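# Find box marked X, place on counter, others on desk

## Task

The boxes on the desk each carry a letter on their bottom face. The one marked X must end up on the counter and every other box must end up on the desk again. The utility cart must be standing upright at the finish, the robot must not topple or finish leaning, and nothing may count as placed if it stays put only because the robot is holding it.

## Robot and tools

Robot: a Hello Robot Stretch 4 with one arm. It has an omni-wheel base, a lift that rides up a mast, a telescoping arm that reaches forward, a wrist with yaw, pitch and roll, and a two-finger gripper. It stands about 1.6 m tall and the base rim lies within 0.23 m of the base origin. Cameras: head_camera, head_left_camera, head_right_camera, wrist_camera.

Frames: the base frame sits on the floor below the base centre, with x forward, y left and z up. hand_pose is the point between the open fingertips (link pinch), given in the base frame, and the printed value may be slightly off. With all wrist joints at zero its axes line up with the base. The odometry frame is the base frame as it was when the scene began. base_odometry is computed from wheel turns only, so slipping shows up as travel. Heading is positive to the left, from -3.142 to 3.142.

execute_actions(actions, cameras): actions is a list holding one action, or an empty list to get state and images only. An action contains "base", "joints" or both, with optional "pace" and "contact_limits". Alternatively it is {"end_of_arm": "enable_torque"} by itself, which turns back on any wrist or gripper motor that faulted; the motor then holds where it is. All motions in an action start together.
- base: exactly one key, and each is an offset relative to where the base last reported itself. translate_m drives straight in metres (forward +, range -2 to 2). strafe_m moves sideways in metres (left +, range -2 to 2). rotate_rad turns on the spot in radians (counter-clockwise +, range -3.2 to 3.2).
- joints: absolute targets keyed by joint name. lift_m 0 to 1.2 m. arm_m 0 to 0.55 m of extension. wrist_yaw_rad -1.134 to 4.276 (0 forward, + left, 3.14 folded back, and above 3.4 the arm may get in the way). wrist_pitch_rad -1.117 to 4.259 (0 level, 1.57 pointing down). wrist_roll_rad -1.117 to 4.259 (0 puts the fingers level, + turns clockwise viewed from behind). gripper_m -0.038 to 0.141, the fingertip gap in metres; below 0 the tips press together. Done tolerances: lift and arm ±0.004, yaw and roll ±0.02, pitch ±0.05, gripper ±0.004. A joint target outside its range is clipped and reported. Any other bad value or unknown key rejects the whole call.
- pace: "slow", "default", "fast" or "max". Base speed is 0.1/0.3/0.4/0.6 m/s and turning is 1/2/3/4 rad/s. Above lift 0.2 these are reduced, down to 0.3 m/s and 1 rad/s at lift 1.2.
- contact_limits: {"arm_m": 0 to 0.75}, the force at which the arm stops; default 0.5.
- cameras: a list of names, or "all"; [] returns no images.
Each action runs for 15 s at most. A joint or the base that you leave out may still be driving toward its earlier target. If a result reports a stop, the remaining calls in that reply are skipped.

wait(seconds 0 to 10) returns state and images without giving a command. zoom_image(camera, region [x0,y0,x1,y1] in pixels, at most 504x504, origin at top-left) enlarges the latest full image. read_manual returns only licence texts. finished_scene(scene) ends the scene for good and reports success, so call it only once the boxes are resting on their own.

Result lines: joint_positions. lidar_m has 12 distances in metres, one per 30° sector: the 1st is straight ahead, then counter-clockwise, so the 4th is left, the 7th behind and the 10th right. "-" means nothing seen or closer than 0.25 m. The lidar sees from about 0.15 m up to robot height, so table tops show up, and it can miss clear objects and thin legs. wrist_depth_mm is a 7x7 grid of depths, 100–2000 mm, and the robot's own body appears in it. turned_by_wheels vs turned_by_imu: a gap over about 0.1 rad points to a collision or slip, and heading error is roughly their difference. base_tilt is in degrees, forward and right positive, with a fixed bias up to about 1.5°. motor_effort is a percentage, with the peak in brackets; readings are noisy and each has a fixed bias. For the wheels, positive means turning right. Statuses: done, off_target (may still be pushing), contact_stop_at_<key> (that part goes slack: a lift can sink, a base can roll), limit_stop_at_<name>, time_out, torque_fault. limit_stop_at_tilt means a lean over 6°, and lift, arm and wheels go slack until the lean drops. on_its_own lists things you did not command; "held at" is the target being held.

Gripping: command a gap below the object's width. A tighter value squeezes harder and pulls the object in by up to about a third of the shortfall. Neither the gripper reading nor "done" proves a grasp; a firm squeeze (target ≥0) shows up in gripper_m effort. A load held in a level gripper moves the pitch effort away from 0. If the fingertips jam against a surface, raise the lift.

Tips: to unfold at the start, send lift_m 0.4 with wrist_yaw_rad 0. Tilting the gripper up (pitch < -0.2) while rolled (roll < -0.4 or > 4) can cause limit_stop_at_own_body. To see the letter, lift or tilt the box and look at its underside with a camera. Do not drive or turn with more than 1 kg held and arm_m above 0.2, especially at fast paces. Do not knock over the utility cart. Avoid drops, slams and hard hits. The simulation keeps running while you think, and the robot holds its last command meanwhile. Occasionally a loose object gets nudged.

Each tool is called by a JSON object that holds its "fn" and its "kwargs", one argument or row to a line.

## Session

{"fn": "execute_actions", "kwargs": {
  "actions": []
}}

Scene clock: 0.00 s.
base_odometry: x=+0.000 y=+0.000 heading=+0.000 (m, m, rad; odometry frame)
turned_by_wheels: +0.000 (rad since the last result)
turned_by_imu: +0.000 (rad since the last result)
base_tilt: forward=-0.5 right=+0.0 (deg)
lidar_m: 0.82 1.08 2.23 2.10 2.40 2.52 1.82 1.53 1.49 1.53 0.83 0.80
base_status: not commanded
joint_positions: lift_m=+0.208 arm_m=+0.001 wrist_yaw_rad=+3.235 wrist_pitch_rad=+0.011 wrist_roll_rad=+0.002 gripper_m=+0.057
joint_status: not commanded
motor_effort: lift_m=+20 arm_m=+0 wrist_yaw_rad=+2 wrist_pitch_rad=-8 wrist_roll_rad=-2 gripper_m=-1 wheel_0=-1 wheel_1=+0 wheel_2=+0 (%)
hand_pose: x=-0.1238 y=+0.0601 z=+0.3830 quat_wxyz=(-0.047, -0.006, +0.001, +0.999) (m; base frame)
wrist_depth_mm: - - 138 - - - - / - - 133 - - - - / - - 129 221 - - - / - 118 139 - - - - / 187 1661 1983 - - - - / 191 1366 202 1537 212 1464 1464 / 191 917 931 569 991 866 976
pictures: head_camera, head_left_camera, head_right_camera, wrist_camera
Images, in order (width x height): head_camera 420x560, head_left_camera 420x672, head_right_camera 420x672, wrist_camera 616x392.

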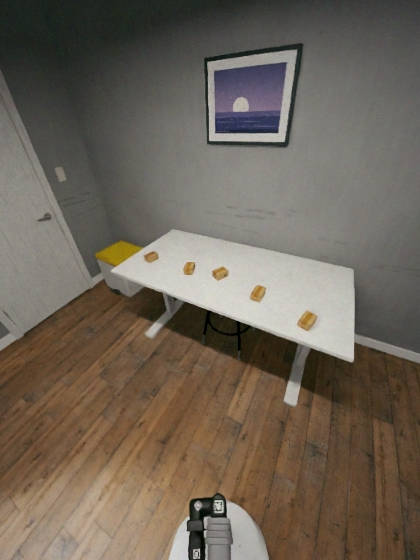

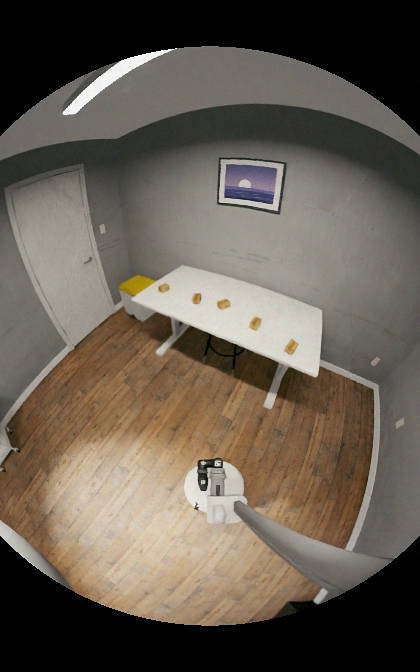

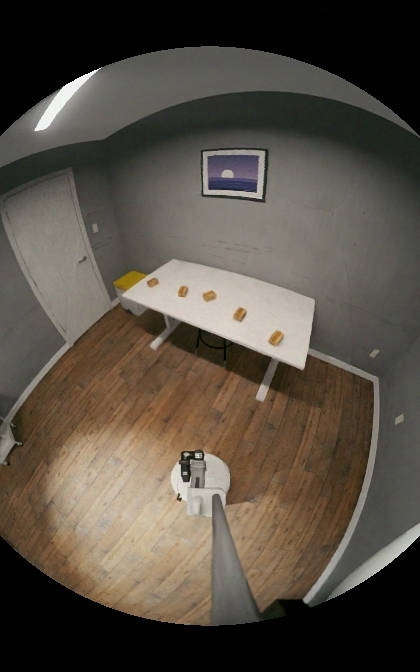

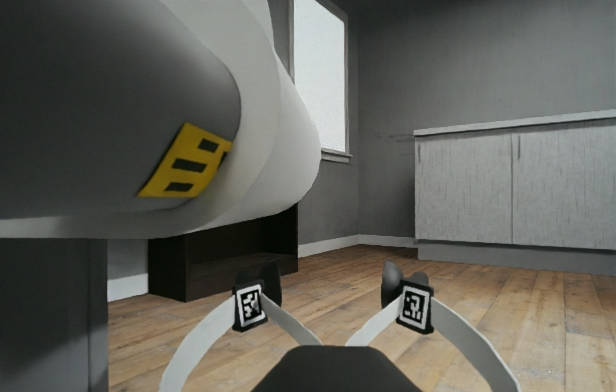

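{"fn": "zoom_image", "kwargs": {
  "camera": "head_camera",
  "region": [90, 220, 370, 410]
}}

Region (90, 220, 370, 410) of head_camera's 420x560 image, scaled by 1.800, with more detail than that image has; it fills the top 342 rows of this view, and the rest is white.

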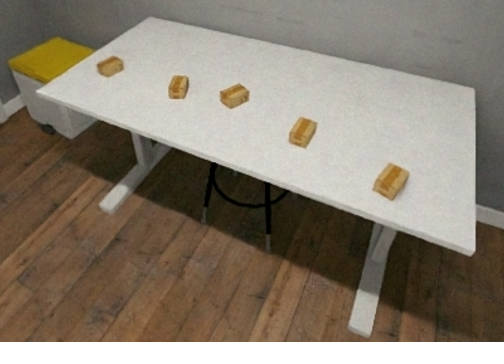

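{"fn": "execute_actions", "kwargs": {
  "actions": [
    {"base": {"rotate_rad": -0.48}, "joints": {"lift_m": 0.8, "wrist_yaw_rad": 0, "gripper_m": 0.13}, "pace": "fast"}
  ]
}}

Scene clock: 6.83 s.
base_odometry: x=+0.000 y=+0.000 heading=-0.480 (m, m, rad; odometry frame)
turned_by_wheels: -0.480 (rad since the last result)
turned_by_imu: -0.482 (rad since the last result)
base_tilt: forward=-0.5 right=+0.0 (deg)
lidar_m: 0.79 0.83 1.17 2.25 2.10 2.66 2.51 1.72 1.52 1.50 1.55 0.82
base_status: done
joint_positions: lift_m=+0.800 arm_m=+0.001 wrist_yaw_rad=+0.000 wrist_pitch_rad=+0.011 wrist_roll_rad=+0.002 gripper_m=+0.130
joint_status: all done
motor_effort: lift_m=+24(26) arm_m=+0(0) wrist_yaw_rad=+1(4) wrist_pitch_rad=-8(7) wrist_roll_rad=-1(2) gripper_m=+0(2) wheel_0=+1(7) wheel_1=+1(8) wheel_2=+1(9) (%)
hand_pose: x=+0.4601 y=-0.0873 z=+0.9746 quat_wxyz=(+1.000, +0.001, +0.006, +0.000) (m; base frame)
wrist_depth_mm: 1430 1397 1397 1366 1397 1397 1397 / 1464 1464 1430 1397 1430 1366 1397 / 1430 1464 1430 1430 1397 1366 1397 / 1430 1430 1397 1397 1397 1366 1397 / 1464 1397 1397 1430 1366 1366 1366 / 1078 1042 201 1025 1138 201 1366 / 699 699 691 146 798 1366 1366
pictures: head_camera, head_left_camera, head_right_camera, wrist_camera
Images, in order (width x height): head_camera 420x560, head_left_camera 420x672, head_right_camera 420x672, wrist_camera 616x392.

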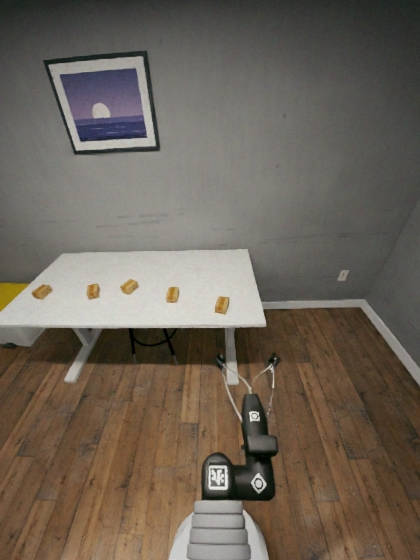

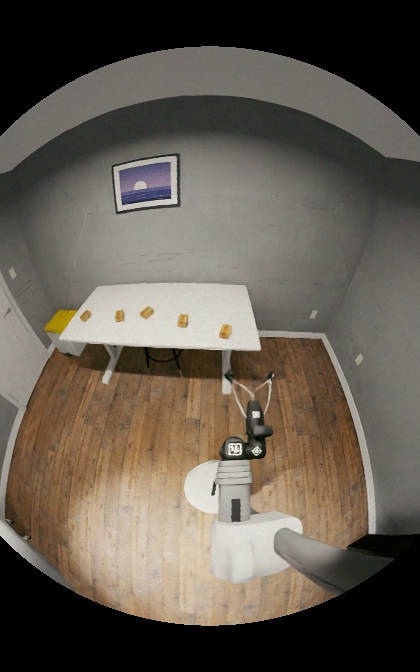

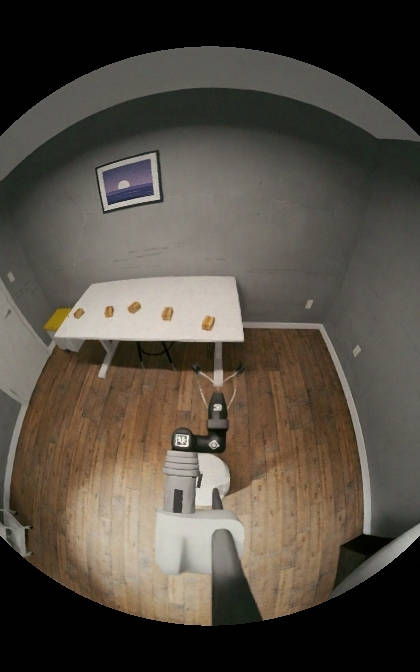

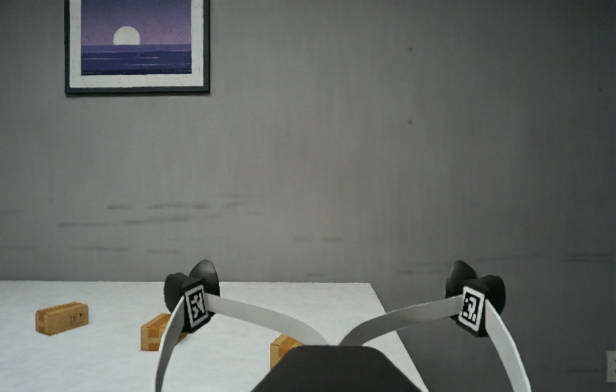

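{"fn": "execute_actions", "kwargs": {
  "actions": [
    {"base": {"translate_m": 0.3}, "joints": {"wrist_pitch_rad": 0.5}, "pace": "fast"}
  ],
  "cameras": ["head_camera", "wrist_camera"]
}}

Scene clock: 10.23 s.
base_odometry: x=+0.266 y=-0.138 heading=-0.480 (m, m, rad; odometry frame)
turned_by_wheels: +0.000 (rad since the last result)
turned_by_imu: +0.000 (rad since the last result)
base_tilt: forward=-0.6 right=+0.0 (deg)
lidar_m: 0.48 0.52 0.73 2.23 2.28 2.52 2.82 1.73 1.56 1.49 1.55 0.52
base_status: done
joint_positions: lift_m=+0.800 arm_m=+0.001 wrist_yaw_rad=+0.000 wrist_pitch_rad=+0.502 wrist_roll_rad=+0.002 gripper_m=+0.130
joint_status: all done
motor_effort: lift_m=+24(24) arm_m=+0(0) wrist_yaw_rad=+3(1) wrist_pitch_rad=-7(4) wrist_roll_rad=-1(2) gripper_m=+1(1) wheel_0=-2(5) wheel_1=-1(6) wheel_2=+1(8) (%)
hand_pose: x=+0.4245 y=-0.0874 z=+0.8392 quat_wxyz=(+0.969, +0.001, +0.248, +0.000) (m; base frame)
wrist_depth_mm: 1008 991 991 976 991 960 976 / 1060 1060 1060 1042 1042 1042 1042 / 878 866 854 820 960 1118 1118 / 597 574 597 603 585 1182 1229 / 480 473 445 421 459 1308 1308 / 387 384 201 377 375 201 1336 / 1160 854 1138 146 1098 1060 1160
pictures: head_camera, wrist_camera
Images, in order (width x height): head_camera 420x560, wrist_camera 616x392.

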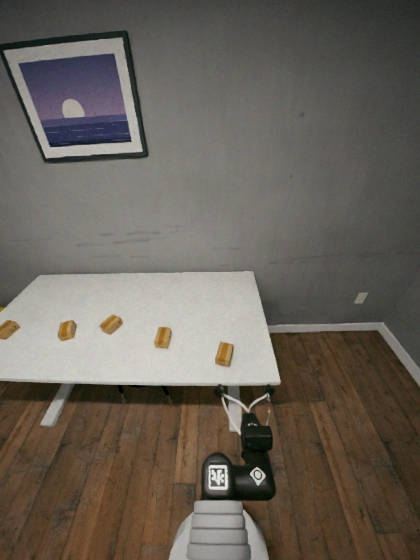

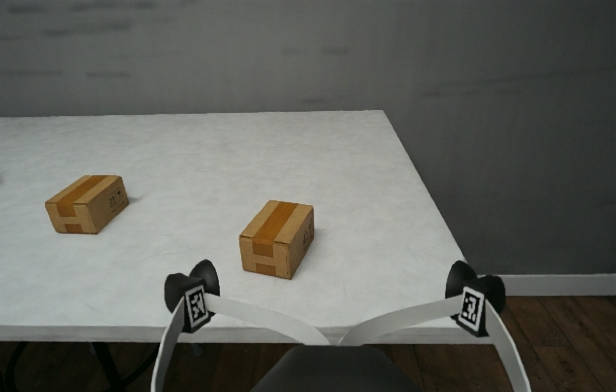

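{"fn": "execute_actions", "kwargs": {
  "actions": [
    {"base": {"strafe_m": 0.128}, "joints": {"wrist_yaw_rad": -0.3, "arm_m": 0.22}, "pace": "fast"}
  ],
  "cameras": ["head_camera", "wrist_camera"]
}}

Scene clock: 15.53 s.
base_odometry: x=+0.325 y=-0.025 heading=-0.480 (m, m, rad; odometry frame)
turned_by_wheels: +0.000 (rad since the last result)
turned_by_imu: +0.001 (rad since the last result)
base_tilt: forward=-0.5 right=+0.0 (deg)
lidar_m: 0.49 0.52 0.73 2.10 2.21 2.30 2.84 1.90 1.69 1.60 1.68 0.51
base_status: done
joint_positions: lift_m=+0.800 arm_m=+0.219 wrist_yaw_rad=-0.300 wrist_pitch_rad=+0.502 wrist_roll_rad=+0.002 gripper_m=+0.130
joint_status: all done
motor_effort: lift_m=+23(23) arm_m=+8(10) wrist_yaw_rad=+1(1) wrist_pitch_rad=-7(7) wrist_roll_rad=-2(2) gripper_m=-1(1) wheel_0=+0(9) wheel_1=-1(11) wheel_2=+1(1) (%)
hand_pose: x=+0.6053 y=-0.1582 z=+0.8392 quat_wxyz=(+0.958, +0.038, +0.245, -0.145) (m; base frame)
wrist_depth_mm: 707 741 788 842 904 960 1025 / 732 788 842 891 976 1025 1138 / 778 820 831 831 1042 1118 1229 / 609 609 591 585 621 1255 1366 / 473 466 466 455 452 1366 1464 / 387 382 202 307 347 202 1308 / 324 324 320 146 315 306 312
pictures: head_camera, wrist_camera
Images, in order (width x height): head_camera 420x560, wrist_camera 616x392.

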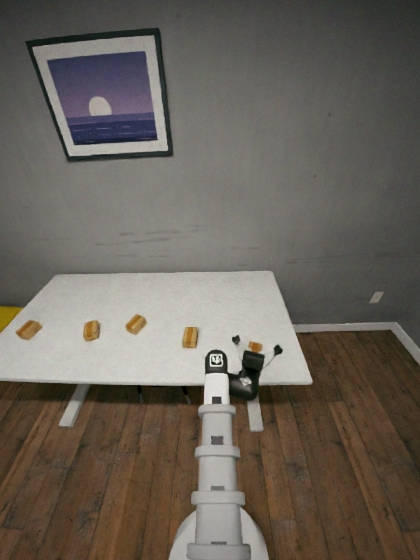

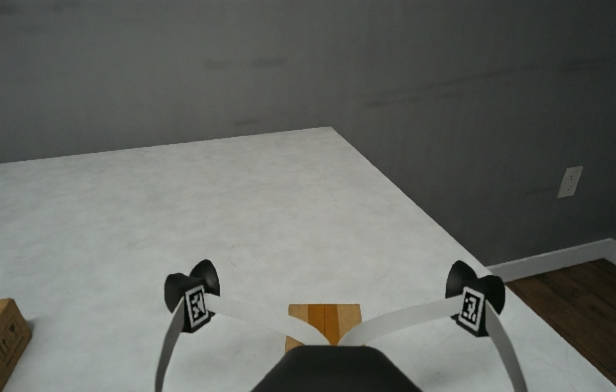

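{"fn": "execute_actions", "kwargs": {
  "actions": [
    {"joints": {"lift_m": 0.705, "arm_m": 0.228, "gripper_m": 0.11}, "pace": "default"}
  ],
  "cameras": ["head_camera", "wrist_camera"]
}}

Scene clock: 18.10 s.
base_odometry: x=+0.325 y=-0.025 heading=-0.480 (m, m, rad; odometry frame)
turned_by_wheels: +0.000 (rad since the last result)
turned_by_imu: +0.000 (rad since the last result)
base_tilt: forward=-0.6 right=+0.0 (deg)
lidar_m: 0.49 0.52 0.73 2.10 2.20 2.31 2.83 1.93 1.69 1.62 1.69 0.55
base_status: not commanded
joint_positions: lift_m=+0.705 arm_m=+0.227 wrist_yaw_rad=-0.300 wrist_pitch_rad=+0.502 wrist_roll_rad=+0.002 gripper_m=+0.110
joint_status: all done
motor_effort: lift_m=+17(21) arm_m=+8(8) wrist_yaw_rad=+2(0) wrist_pitch_rad=-6(7) wrist_roll_rad=-2(1) gripper_m=+0(2) wheel_0=+0(1) wheel_1=-1(1) wheel_2=+1(1) (%)
hand_pose: x=+0.6133 y=-0.1582 z=+0.7447 quat_wxyz=(+0.958, +0.038, +0.245, -0.145) (m; base frame)
wrist_depth_mm: 699 741 788 842 891 946 1025 / 741 778 809 866 960 1008 1098 / 574 559 554 535 530 1098 1229 / 404 399 394 389 382 379 1308 / 312 309 306 220 287 294 294 / 254 253 200 189 189 227 242 / 215 213 212 141 208 201 205
pictures: head_camera, wrist_camera
Images, in order (width x height): head_camera 420x560, wrist_camera 616x392.

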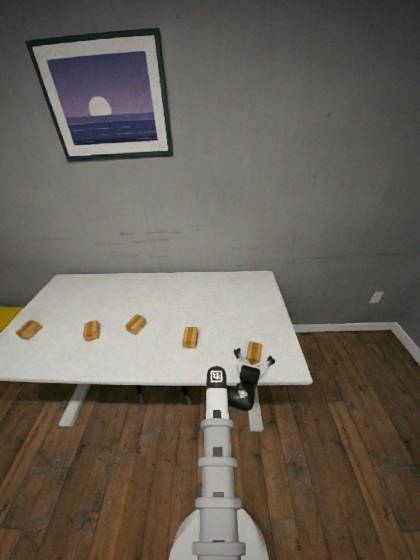

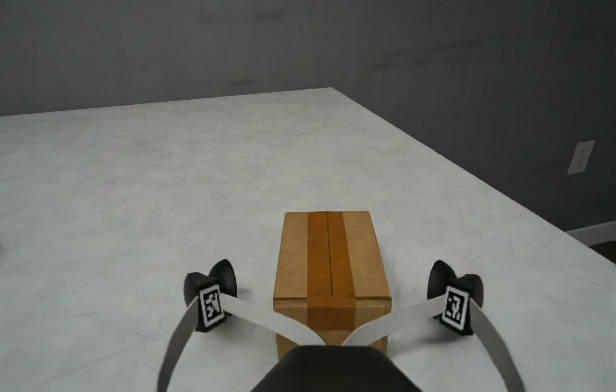

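{"fn": "execute_actions", "kwargs": {
  "actions": [
    {"joints": {"gripper_m": 0.02}, "pace": "fast"}
  ],
  "cameras": ["wrist_camera"]
}}

Scene clock: 21.00 s.
base_odometry: x=+0.325 y=-0.025 heading=-0.480 (m, m, rad; odometry frame)
turned_by_wheels: +0.000 (rad since the last result)
turned_by_imu: +0.000 (rad since the last result)
base_tilt: forward=-0.5 right=-0.1 (deg)
lidar_m: 0.50 0.53 0.74 2.10 2.20 2.31 2.84 1.93 1.69 1.62 1.69 0.54
base_status: not commanded
joint_positions: lift_m=+0.705 arm_m=+0.227 wrist_yaw_rad=-0.300 wrist_pitch_rad=+0.503 wrist_roll_rad=+0.002 gripper_m=+0.020
joint_status: all done
motor_effort: lift_m=+17(17) arm_m=+8(8) wrist_yaw_rad=+1(1) wrist_pitch_rad=-9(10) wrist_roll_rad=-1(1) gripper_m=-15(18) wheel_0=+0(0) wheel_1=-1(1) wheel_2=+1(1) (%)
hand_pose: x=+0.6132 y=-0.1582 z=+0.7445 quat_wxyz=(+0.958, +0.038, +0.246, -0.145) (m; base frame)
wrist_depth_mm: 707 750 788 831 878 946 1025 / 741 768 820 842 960 1025 1098 / 569 554 549 535 525 1118 1182 / 404 397 392 384 382 379 1308 / 310 306 306 211 283 294 294 / 253 252 189 179 180 241 242 / 213 206 211 161 202 200 205
pictures: wrist_camera
Images, in order (width x height): wrist_camera 616x392.

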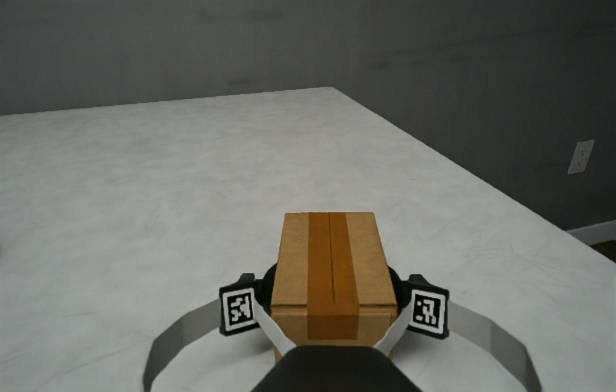

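{"fn": "execute_actions", "kwargs": {
  "actions": [
    {"joints": {"wrist_pitch_rad": -0.6, "wrist_roll_rad": 2.5, "lift_m": 0.72}, "pace": "fast"}
  ],
  "cameras": ["head_camera", "wrist_camera"]
}}

Scene clock: 24.13 s.
base_odometry: x=+0.325 y=-0.025 heading=-0.480 (m, m, rad; odometry frame)
turned_by_wheels: +0.000 (rad since the last result)
turned_by_imu: +0.000 (rad since the last result)
base_tilt: forward=-0.6 right=+0.0 (deg)
lidar_m: 0.50 0.52 0.74 2.10 2.20 2.31 2.84 1.92 1.70 1.62 1.69 0.52
base_status: not commanded
joint_positions: lift_m=+0.720 arm_m=+0.227 wrist_yaw_rad=-0.300 wrist_pitch_rad=-0.597 wrist_roll_rad=+2.499 gripper_m=+0.020
joint_status: all done
motor_effort: lift_m=+24(25) arm_m=+8(8) wrist_yaw_rad=+1(3) wrist_pitch_rad=-11(13) wrist_roll_rad=+0(6) gripper_m=-16(16) wheel_0=+0(0) wheel_1=-1(1) wheel_2=+0(1) (%)
hand_pose: x=+0.5996 y=-0.1540 z=+1.0601 quat_wxyz=(+0.340, +0.883, -0.227, +0.231) (m; base frame)
wrist_depth_mm: 1430 1576 1255 1042 878 768 699 / 1576 1661 1336 1078 917 798 715 / 1756 1808 1366 1118 946 820 732 / 1708 1808 1464 1160 976 866 750 / 1499 1756 1537 211 960 891 778 / 1366 1537 187 179 178 878 809 / 1308 1366 1618 162 1078 931 831
pictures: head_camera, wrist_camera
Images, in order (width x height): head_camera 420x560, wrist_camera 616x392.

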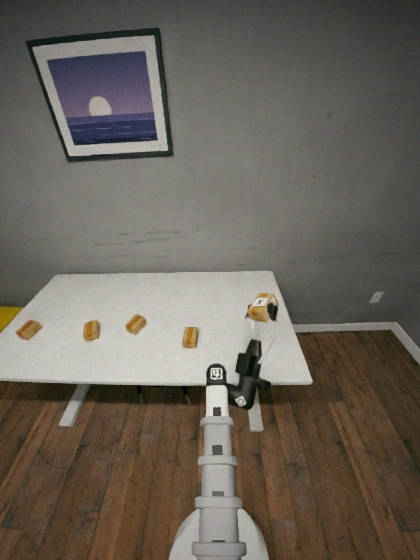

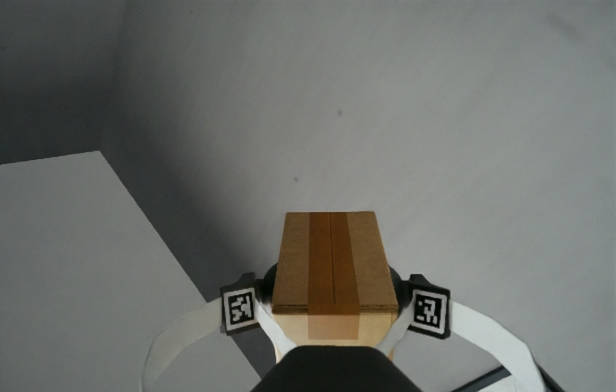

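{"fn": "zoom_image", "kwargs": {
  "camera": "head_camera",
  "region": [230, 280, 300, 340]
}}

Region (230, 280, 300, 340) of head_camera's 420x560 image, scaled by 7.200, with more detail than that image has; it fills the top 432 rows of this view, and the rest is white.

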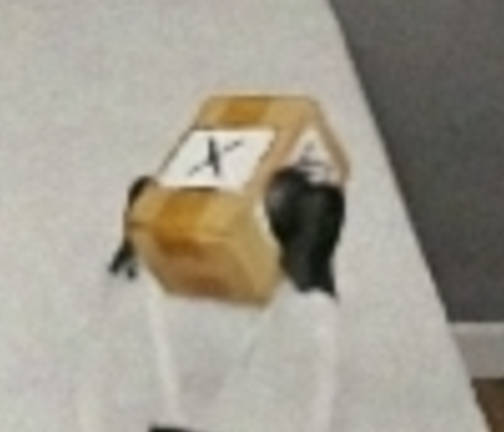

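{"fn": "execute_actions", "kwargs": {
  "actions": [
    {"base": {"rotate_rad": -3.14}, "joints": {"arm_m": 0.0, "lift_m": 0.5, "wrist_yaw_rad": 0}, "pace": "fast"}
  ]
}}

Scene clock: 27.97 s.
base_odometry: x=+0.325 y=-0.025 heading=+2.663 (m, m, rad; odometry frame)
turned_by_wheels: -3.140 (rad since the last result)
turned_by_imu: -3.155 (rad since the last result)
base_tilt: forward=-0.6 right=+0.0 (deg)
lidar_m: 2.79 1.93 1.70 1.62 1.68 0.52 0.50 0.52 0.71 2.09 2.20 2.28
base_status: done
joint_positions: lift_m=+0.500 arm_m=+0.002 wrist_yaw_rad=+0.000 wrist_pitch_rad=-0.597 wrist_roll_rad=+2.500 gripper_m=+0.020
joint_status: all done
motor_effort: lift_m=+19(22) arm_m=-8(9) wrist_yaw_rad=+3(7) wrist_pitch_rad=-10(11) wrist_roll_rad=+1(1) gripper_m=-15(16) wheel_0=+1(7) wheel_1=+1(7) wheel_2=+0(7) (%)
hand_pose: x=+0.4116 y=-0.0874 z=+0.8406 quat_wxyz=(+0.302, +0.907, -0.093, +0.279) (m; base frame)
wrist_depth_mm: - - - - - - - / - - - - - - - / - - - - - - - / 1921 - - - - - - / 1756 1921 - 210 - - - / 1576 1756 187 178 178 - - / 1464 1537 1756 162 - - -
pictures: head_camera, head_left_camera, head_right_camera, wrist_camera
Images, in order (width x height): head_camera 420x560, head_left_camera 420x672, head_right_camera 420x672, wrist_camera 616x392.

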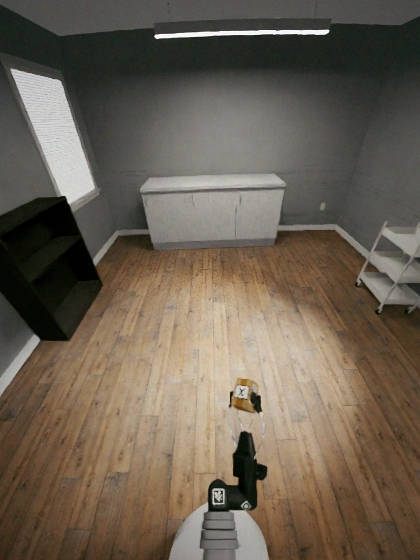

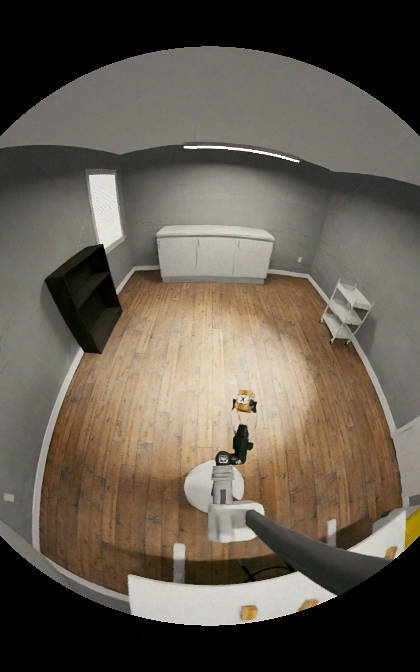

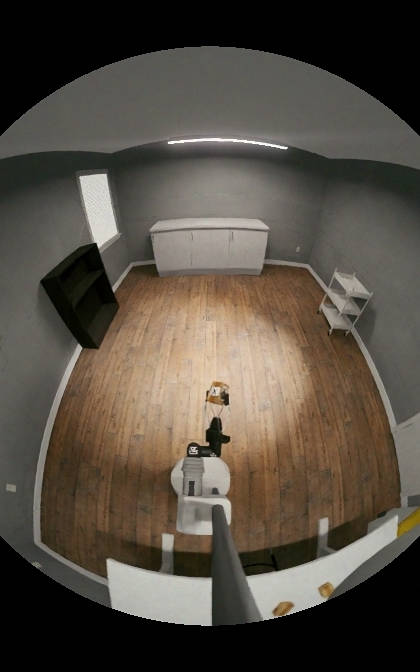

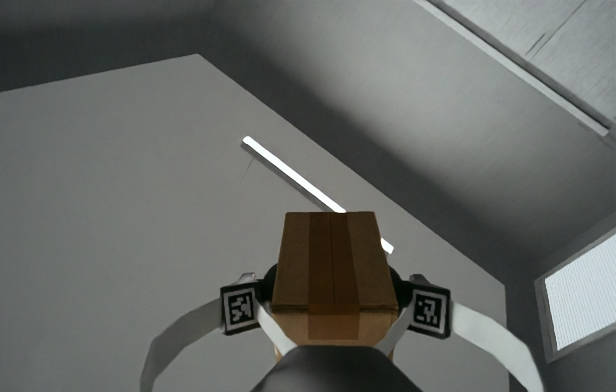

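{"fn": "zoom_image", "kwargs": {
  "camera": "head_camera",
  "region": [215, 365, 285, 425]
}}

Region (215, 365, 285, 425) of head_camera's 420x560 image, scaled by 7.200, with more detail than that image has; it fills the top 432 rows of this view, and the rest is white.

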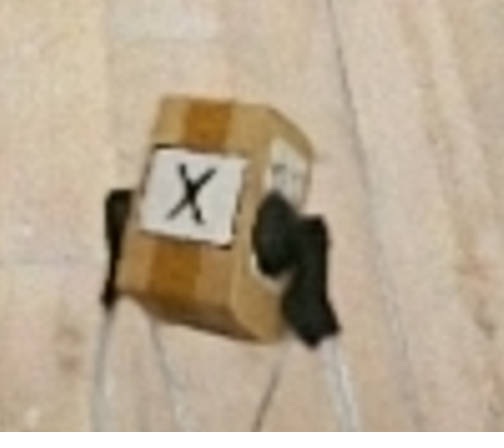

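{"fn": "zoom_image", "kwargs": {
  "camera": "head_camera",
  "region": [120, 150, 320, 270]
}}

{"fn": "execute_actions", "kwargs": {
  "actions": [
    {"base": {"translate_m": 2.0}, "joints": {"arm_m": 0.3, "lift_m": 1.0, "wrist_roll_rad": 0.0, "wrist_pitch_rad": 0.5}, "pace": "max"}
  ],
  "cameras": ["head_camera", "wrist_camera"]
}}

Region (120, 150, 320, 270) of head_camera's 420x560 image, scaled by 2.520, with more detail than that image has; it fills the top 302 rows of this view, and the rest is white.

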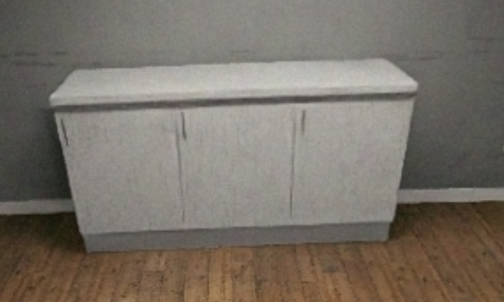

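Scene clock: 34.40 s.
base_odometry: x=-1.451 y=+0.895 heading=+2.663 (m, m, rad; odometry frame)
turned_by_wheels: +0.000 (rad since the last result)
turned_by_imu: +0.001 (rad since the last result)
base_tilt: forward=-0.5 right=+0.0 (deg)
lidar_m: 0.80 0.82 1.12 1.35 1.41 2.33 3.37 2.63 1.65 1.61 1.18 0.84
base_status: done
joint_positions: lift_m=+1.000 arm_m=+0.299 wrist_yaw_rad=+0.000 wrist_pitch_rad=+0.503 wrist_roll_rad=+0.001 gripper_m=+0.020
joint_status: all done
motor_effort: lift_m=+22(27) arm_m=+8(10) wrist_yaw_rad=+2(4) wrist_pitch_rad=-9(15) wrist_roll_rad=-2(7) gripper_m=-15(16) wheel_0=+0(6) wheel_1=+0(6) wheel_2=-1(11) (%)
hand_pose: x=+0.7223 y=-0.0874 z=+1.0390 quat_wxyz=(+0.969, +0.000, +0.249, +0.000) (m; base frame)
wrist_depth_mm: 820 831 831 820 820 820 820 / 904 878 891 891 891 878 866 / 904 878 866 854 820 809 809 / 634 627 609 609 597 597 585 / 488 484 477 211 445 466 459 / 399 394 188 179 180 379 379 / 427 384 433 161 427 436 433
pictures: head_camera, wrist_camera
Images, in order (width x height): head_camera 420x560, wrist_camera 616x392.

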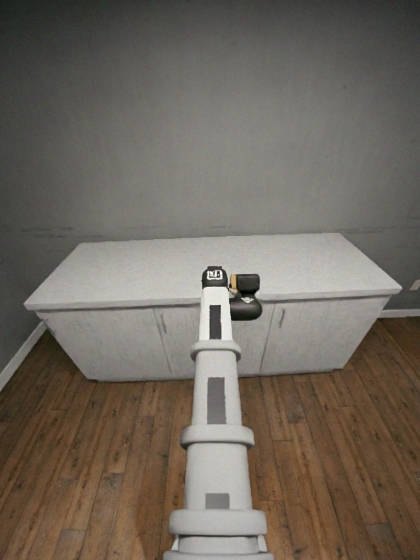

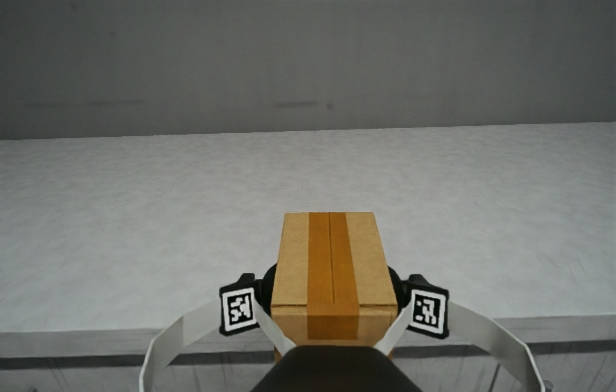

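{"fn": "execute_actions", "kwargs": {
  "actions": [
    {"joints": {"arm_m": 0.54, "lift_m": 0.925}, "pace": "fast"}
  ],
  "cameras": ["head_camera", "wrist_camera"]
}}

Scene clock: 36.20 s.
base_odometry: x=-1.451 y=+0.895 heading=+2.663 (m, m, rad; odometry frame)
turned_by_wheels: +0.000 (rad since the last result)
turned_by_imu: +0.000 (rad since the last result)
base_tilt: forward=-0.5 right=-0.1 (deg)
lidar_m: 0.79 0.82 1.11 1.35 1.42 2.36 3.37 2.64 1.65 1.59 1.20 0.84
base_status: not commanded
joint_positions: lift_m=+0.925 arm_m=+0.539 wrist_yaw_rad=+0.000 wrist_pitch_rad=+0.503 wrist_roll_rad=+0.001 gripper_m=+0.020
joint_status: all done
motor_effort: lift_m=+18(21) arm_m=+8(10) wrist_yaw_rad=+3(2) wrist_pitch_rad=-10(11) wrist_roll_rad=-2(2) gripper_m=-16(15) wheel_0=+0(1) wheel_1=+0(0) wheel_2=-1(1) (%)
hand_pose: x=+0.9623 y=-0.0874 z=+0.9644 quat_wxyz=(+0.969, +0.000, +0.249, +0.000) (m; base frame)
wrist_depth_mm: 615 615 615 609 609 603 603 / 654 654 647 647 647 647 640 / 691 640 640 621 603 591 591 / 466 455 452 445 442 433 430 / 362 357 351 211 329 342 336 / 293 290 189 179 180 281 279 / 246 239 244 160 234 231 236
pictures: head_camera, wrist_camera
Images, in order (width x height): head_camera 420x560, wrist_camera 616x392.

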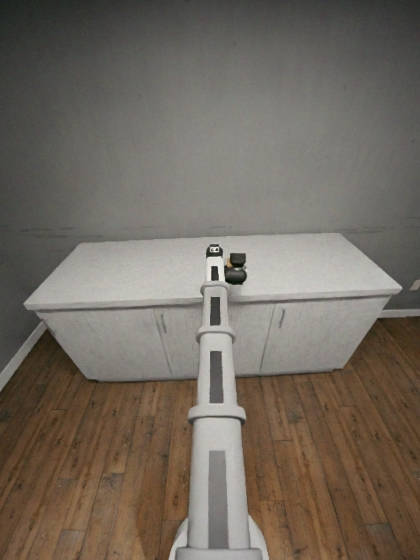

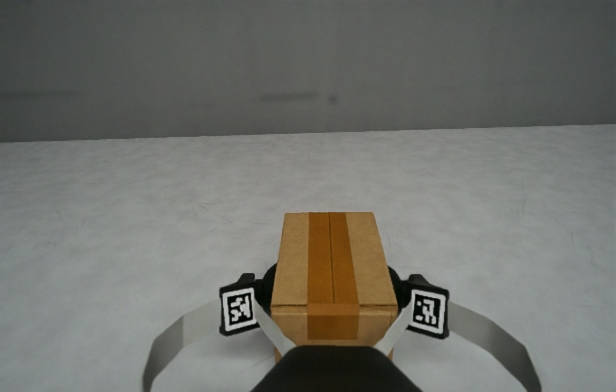

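{"fn": "execute_actions", "kwargs": {
  "actions": [
    {"joints": {"lift_m": 0.896}, "pace": "default"}
  ],
  "cameras": ["wrist_camera"]
}}

Scene clock: 37.33 s.
base_odometry: x=-1.451 y=+0.895 heading=+2.663 (m, m, rad; odometry frame)
turned_by_wheels: +0.000 (rad since the last result)
turned_by_imu: +0.000 (rad since the last result)
base_tilt: forward=-0.5 right=+0.0 (deg)
lidar_m: 0.79 0.83 1.12 1.33 1.40 2.32 3.36 2.63 1.63 1.59 1.18 0.85
base_status: not commanded
joint_positions: lift_m=+0.896 arm_m=+0.539 wrist_yaw_rad=+0.000 wrist_pitch_rad=+0.503 wrist_roll_rad=+0.001 gripper_m=+0.020
joint_status: all done
motor_effort: lift_m=+17(17) arm_m=+8(8) wrist_yaw_rad=+0(2) wrist_pitch_rad=-10(11) wrist_roll_rad=-3(3) gripper_m=-14(16) wheel_0=+0(0) wheel_1=+0(0) wheel_2=-1(1) (%)
hand_pose: x=+0.9623 y=-0.0874 z=+0.9354 quat_wxyz=(+0.969, +0.000, +0.249, +0.000) (m; base frame)
wrist_depth_mm: 609 615 615 609 603 603 597 / 661 654 647 654 647 647 640 / 569 559 544 530 521 517 512 / 399 397 392 382 379 377 370 / 309 307 306 211 283 296 293 / 252 252 188 178 179 241 240 / 213 206 211 160 202 199 204
pictures: wrist_camera
Images, in order (width x height): wrist_camera 616x392.

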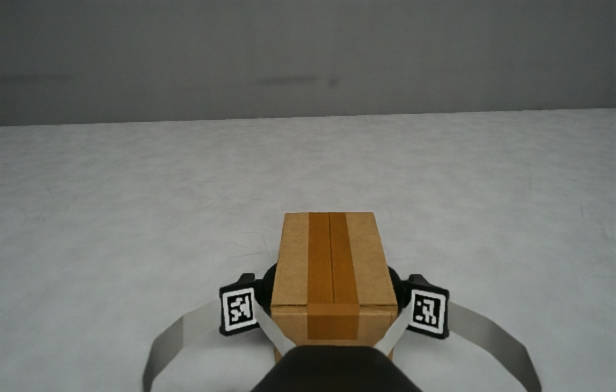

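Same geometry as at pickup. Release.

{"fn": "execute_actions", "kwargs": {
  "actions": [
    {"joints": {"gripper_m": 0.095}, "pace": "fast"}
  ],
  "cameras": ["wrist_camera"]
}}

Scene clock: 39.07 s.
base_odometry: x=-1.451 y=+0.895 heading=+2.663 (m, m, rad; odometry frame)
turned_by_wheels: +0.000 (rad since the last result)
turned_by_imu: +0.000 (rad since the last result)
base_tilt: forward=-0.5 right=+0.0 (deg)
lidar_m: 0.79 0.81 1.10 1.36 1.41 2.34 3.38 2.65 1.63 1.60 1.20 0.84
base_status: not commanded
joint_positions: lift_m=+0.896 arm_m=+0.539 wrist_yaw_rad=+0.000 wrist_pitch_rad=+0.502 wrist_roll_rad=+0.001 gripper_m=+0.095
joint_status: all done
motor_effort: lift_m=+17(17) arm_m=+8(8) wrist_yaw_rad=+3(1) wrist_pitch_rad=-8(10) wrist_roll_rad=-2(3) gripper_m=-1(17) wheel_0=+0(1) wheel_1=+0(0) wheel_2=-1(1) (%)
hand_pose: x=+0.9624 y=-0.0874 z=+0.9356 quat_wxyz=(+0.969, +0.000, +0.249, +0.000) (m; base frame)
wrist_depth_mm: 615 609 621 603 603 615 603 / 668 647 654 654 654 654 647 / 569 564 549 535 530 525 504 / 399 402 389 387 384 377 370 / 312 309 306 220 286 294 294 / 254 251 202 190 192 234 242 / 213 213 208 150 208 202 206
pictures: wrist_camera
Images, in order (width x height): wrist_camera 616x392.

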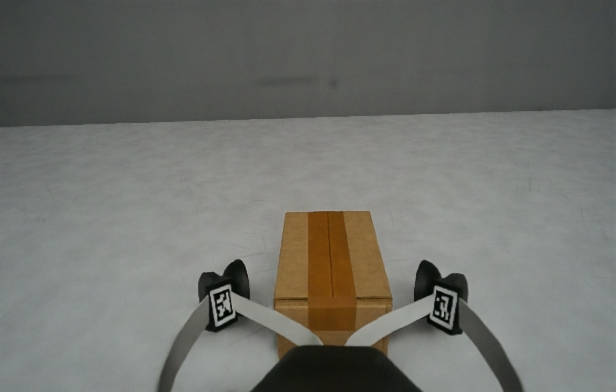

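{"fn": "execute_actions", "kwargs": {
  "actions": [
    {"joints": {"arm_m": 0.4, "lift_m": 0.95}, "pace": "max"}
  ],
  "cameras": ["head_camera", "wrist_camera", "head_right_camera"]
}}

Scene clock: 40.87 s.
base_odometry: x=-1.451 y=+0.895 heading=+2.663 (m, m, rad; odometry frame)
turned_by_wheels: +0.000 (rad since the last result)
turned_by_imu: +0.000 (rad since the last result)
base_tilt: forward=-0.5 right=+0.0 (deg)
lidar_m: 0.81 0.82 1.11 1.33 1.41 2.32 3.37 2.63 1.64 1.60 1.20 0.84
base_status: not commanded
joint_positions: lift_m=+0.950 arm_m=+0.401 wrist_yaw_rad=+0.000 wrist_pitch_rad=+0.502 wrist_roll_rad=+0.001 gripper_m=+0.095
joint_status: all done
motor_effort: lift_m=+22(26) arm_m=-8(8) wrist_yaw_rad=+3(2) wrist_pitch_rad=-8(8) wrist_roll_rad=-3(2) gripper_m=+0(0) wheel_0=+0(1) wheel_1=+0(0) wheel_2=-1(1) (%)
hand_pose: x=+0.8252 y=-0.0875 z=+0.9893 quat_wxyz=(+0.969, +0.000, +0.248, +0.000) (m; base frame)
wrist_depth_mm: 750 741 741 732 741 732 723 / 809 798 788 788 778 778 768 / 741 723 707 699 683 676 661 / 530 512 508 480 496 488 484 / 402 397 399 347 387 387 382 / 327 327 203 320 298 304 312 / 278 274 270 150 270 260 266
pictures: head_camera, head_right_camera, wrist_camera
Images, in order (width x height): head_camera 420x560, head_right_camera 420x672, wrist_camera 616x392.

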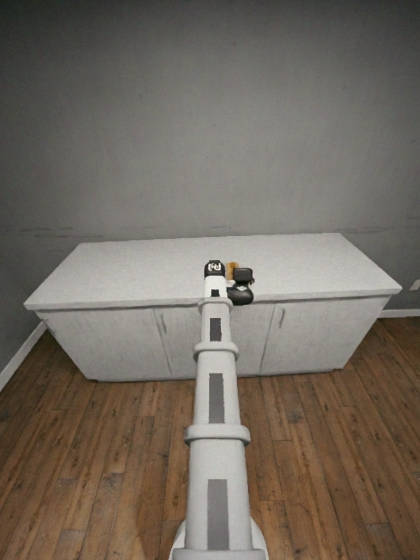

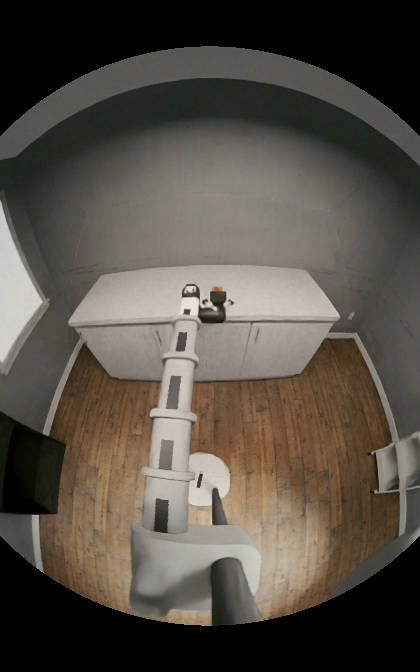

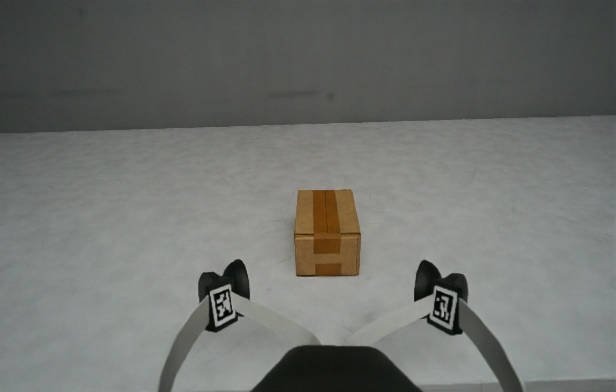

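{"fn": "execute_actions", "kwargs": {
  "actions": [
    {"base": {"rotate_rad": -1.9}, "joints": {"arm_m": 0.1, "wrist_yaw_rad": -0.9, "wrist_pitch_rad": 0.1}, "pace": "fast"}
  ],
  "cameras": ["wrist_camera", "head_right_camera"]
}}

Scene clock: 43.47 s.
base_odometry: x=-1.451 y=+0.895 heading=+0.764 (m, m, rad; odometry frame)
turned_by_wheels: -1.900 (rad since the last result)
turned_by_imu: -1.909 (rad since the last result)
base_tilt: forward=-0.6 right=+0.0 (deg)
lidar_m: 1.60 1.60 1.01 0.82 0.81 0.90 1.66 1.34 1.50 2.50 2.51 2.59
base_status: done
joint_positions: lift_m=+0.950 arm_m=+0.101 wrist_yaw_rad=-0.900 wrist_pitch_rad=+0.102 wrist_roll_rad=+0.000 gripper_m=+0.095
joint_status: all done
motor_effort: lift_m=+22(22) arm_m=-8(11) wrist_yaw_rad=+2(6) wrist_pitch_rad=-9(10) wrist_roll_rad=-1(3) gripper_m=+0(2) wheel_0=+1(4) wheel_1=+1(9) wheel_2=+1(7) (%)
hand_pose: x=+0.3823 y=-0.2791 z=+1.0986 quat_wxyz=(+0.899, +0.022, +0.046, -0.434) (m; base frame)
wrist_depth_mm: 1921 - - - - - - / 1921 - - - - - - / 1863 - - - - - - / 1921 - - - - - - / 1863 - - - - - - / 1983 - 202 - - - - / 1983 - - 150 - - -
pictures: head_right_camera, wrist_camera
Images, in order (width x height): head_right_camera 420x672, wrist_camera 616x392.

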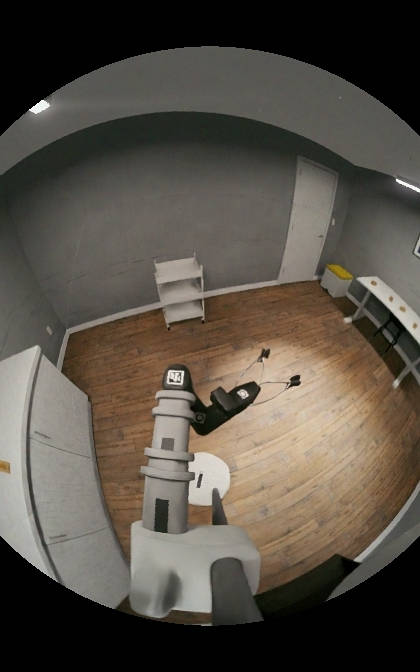

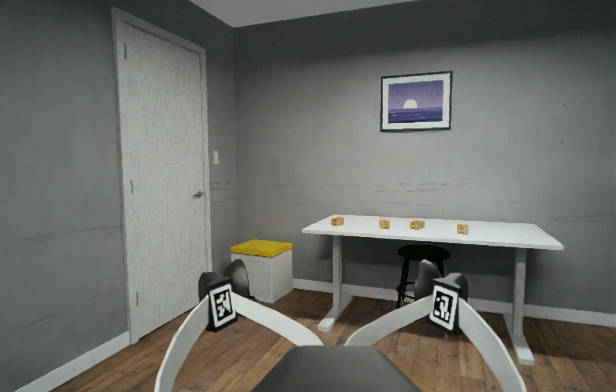

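The four other boxes are still on the desk, the cart is upright, and the X box is on the counter.

{"fn": "finished_scene", "kwargs": {
  "scene": 1
}}

The scene is finished: the task was done.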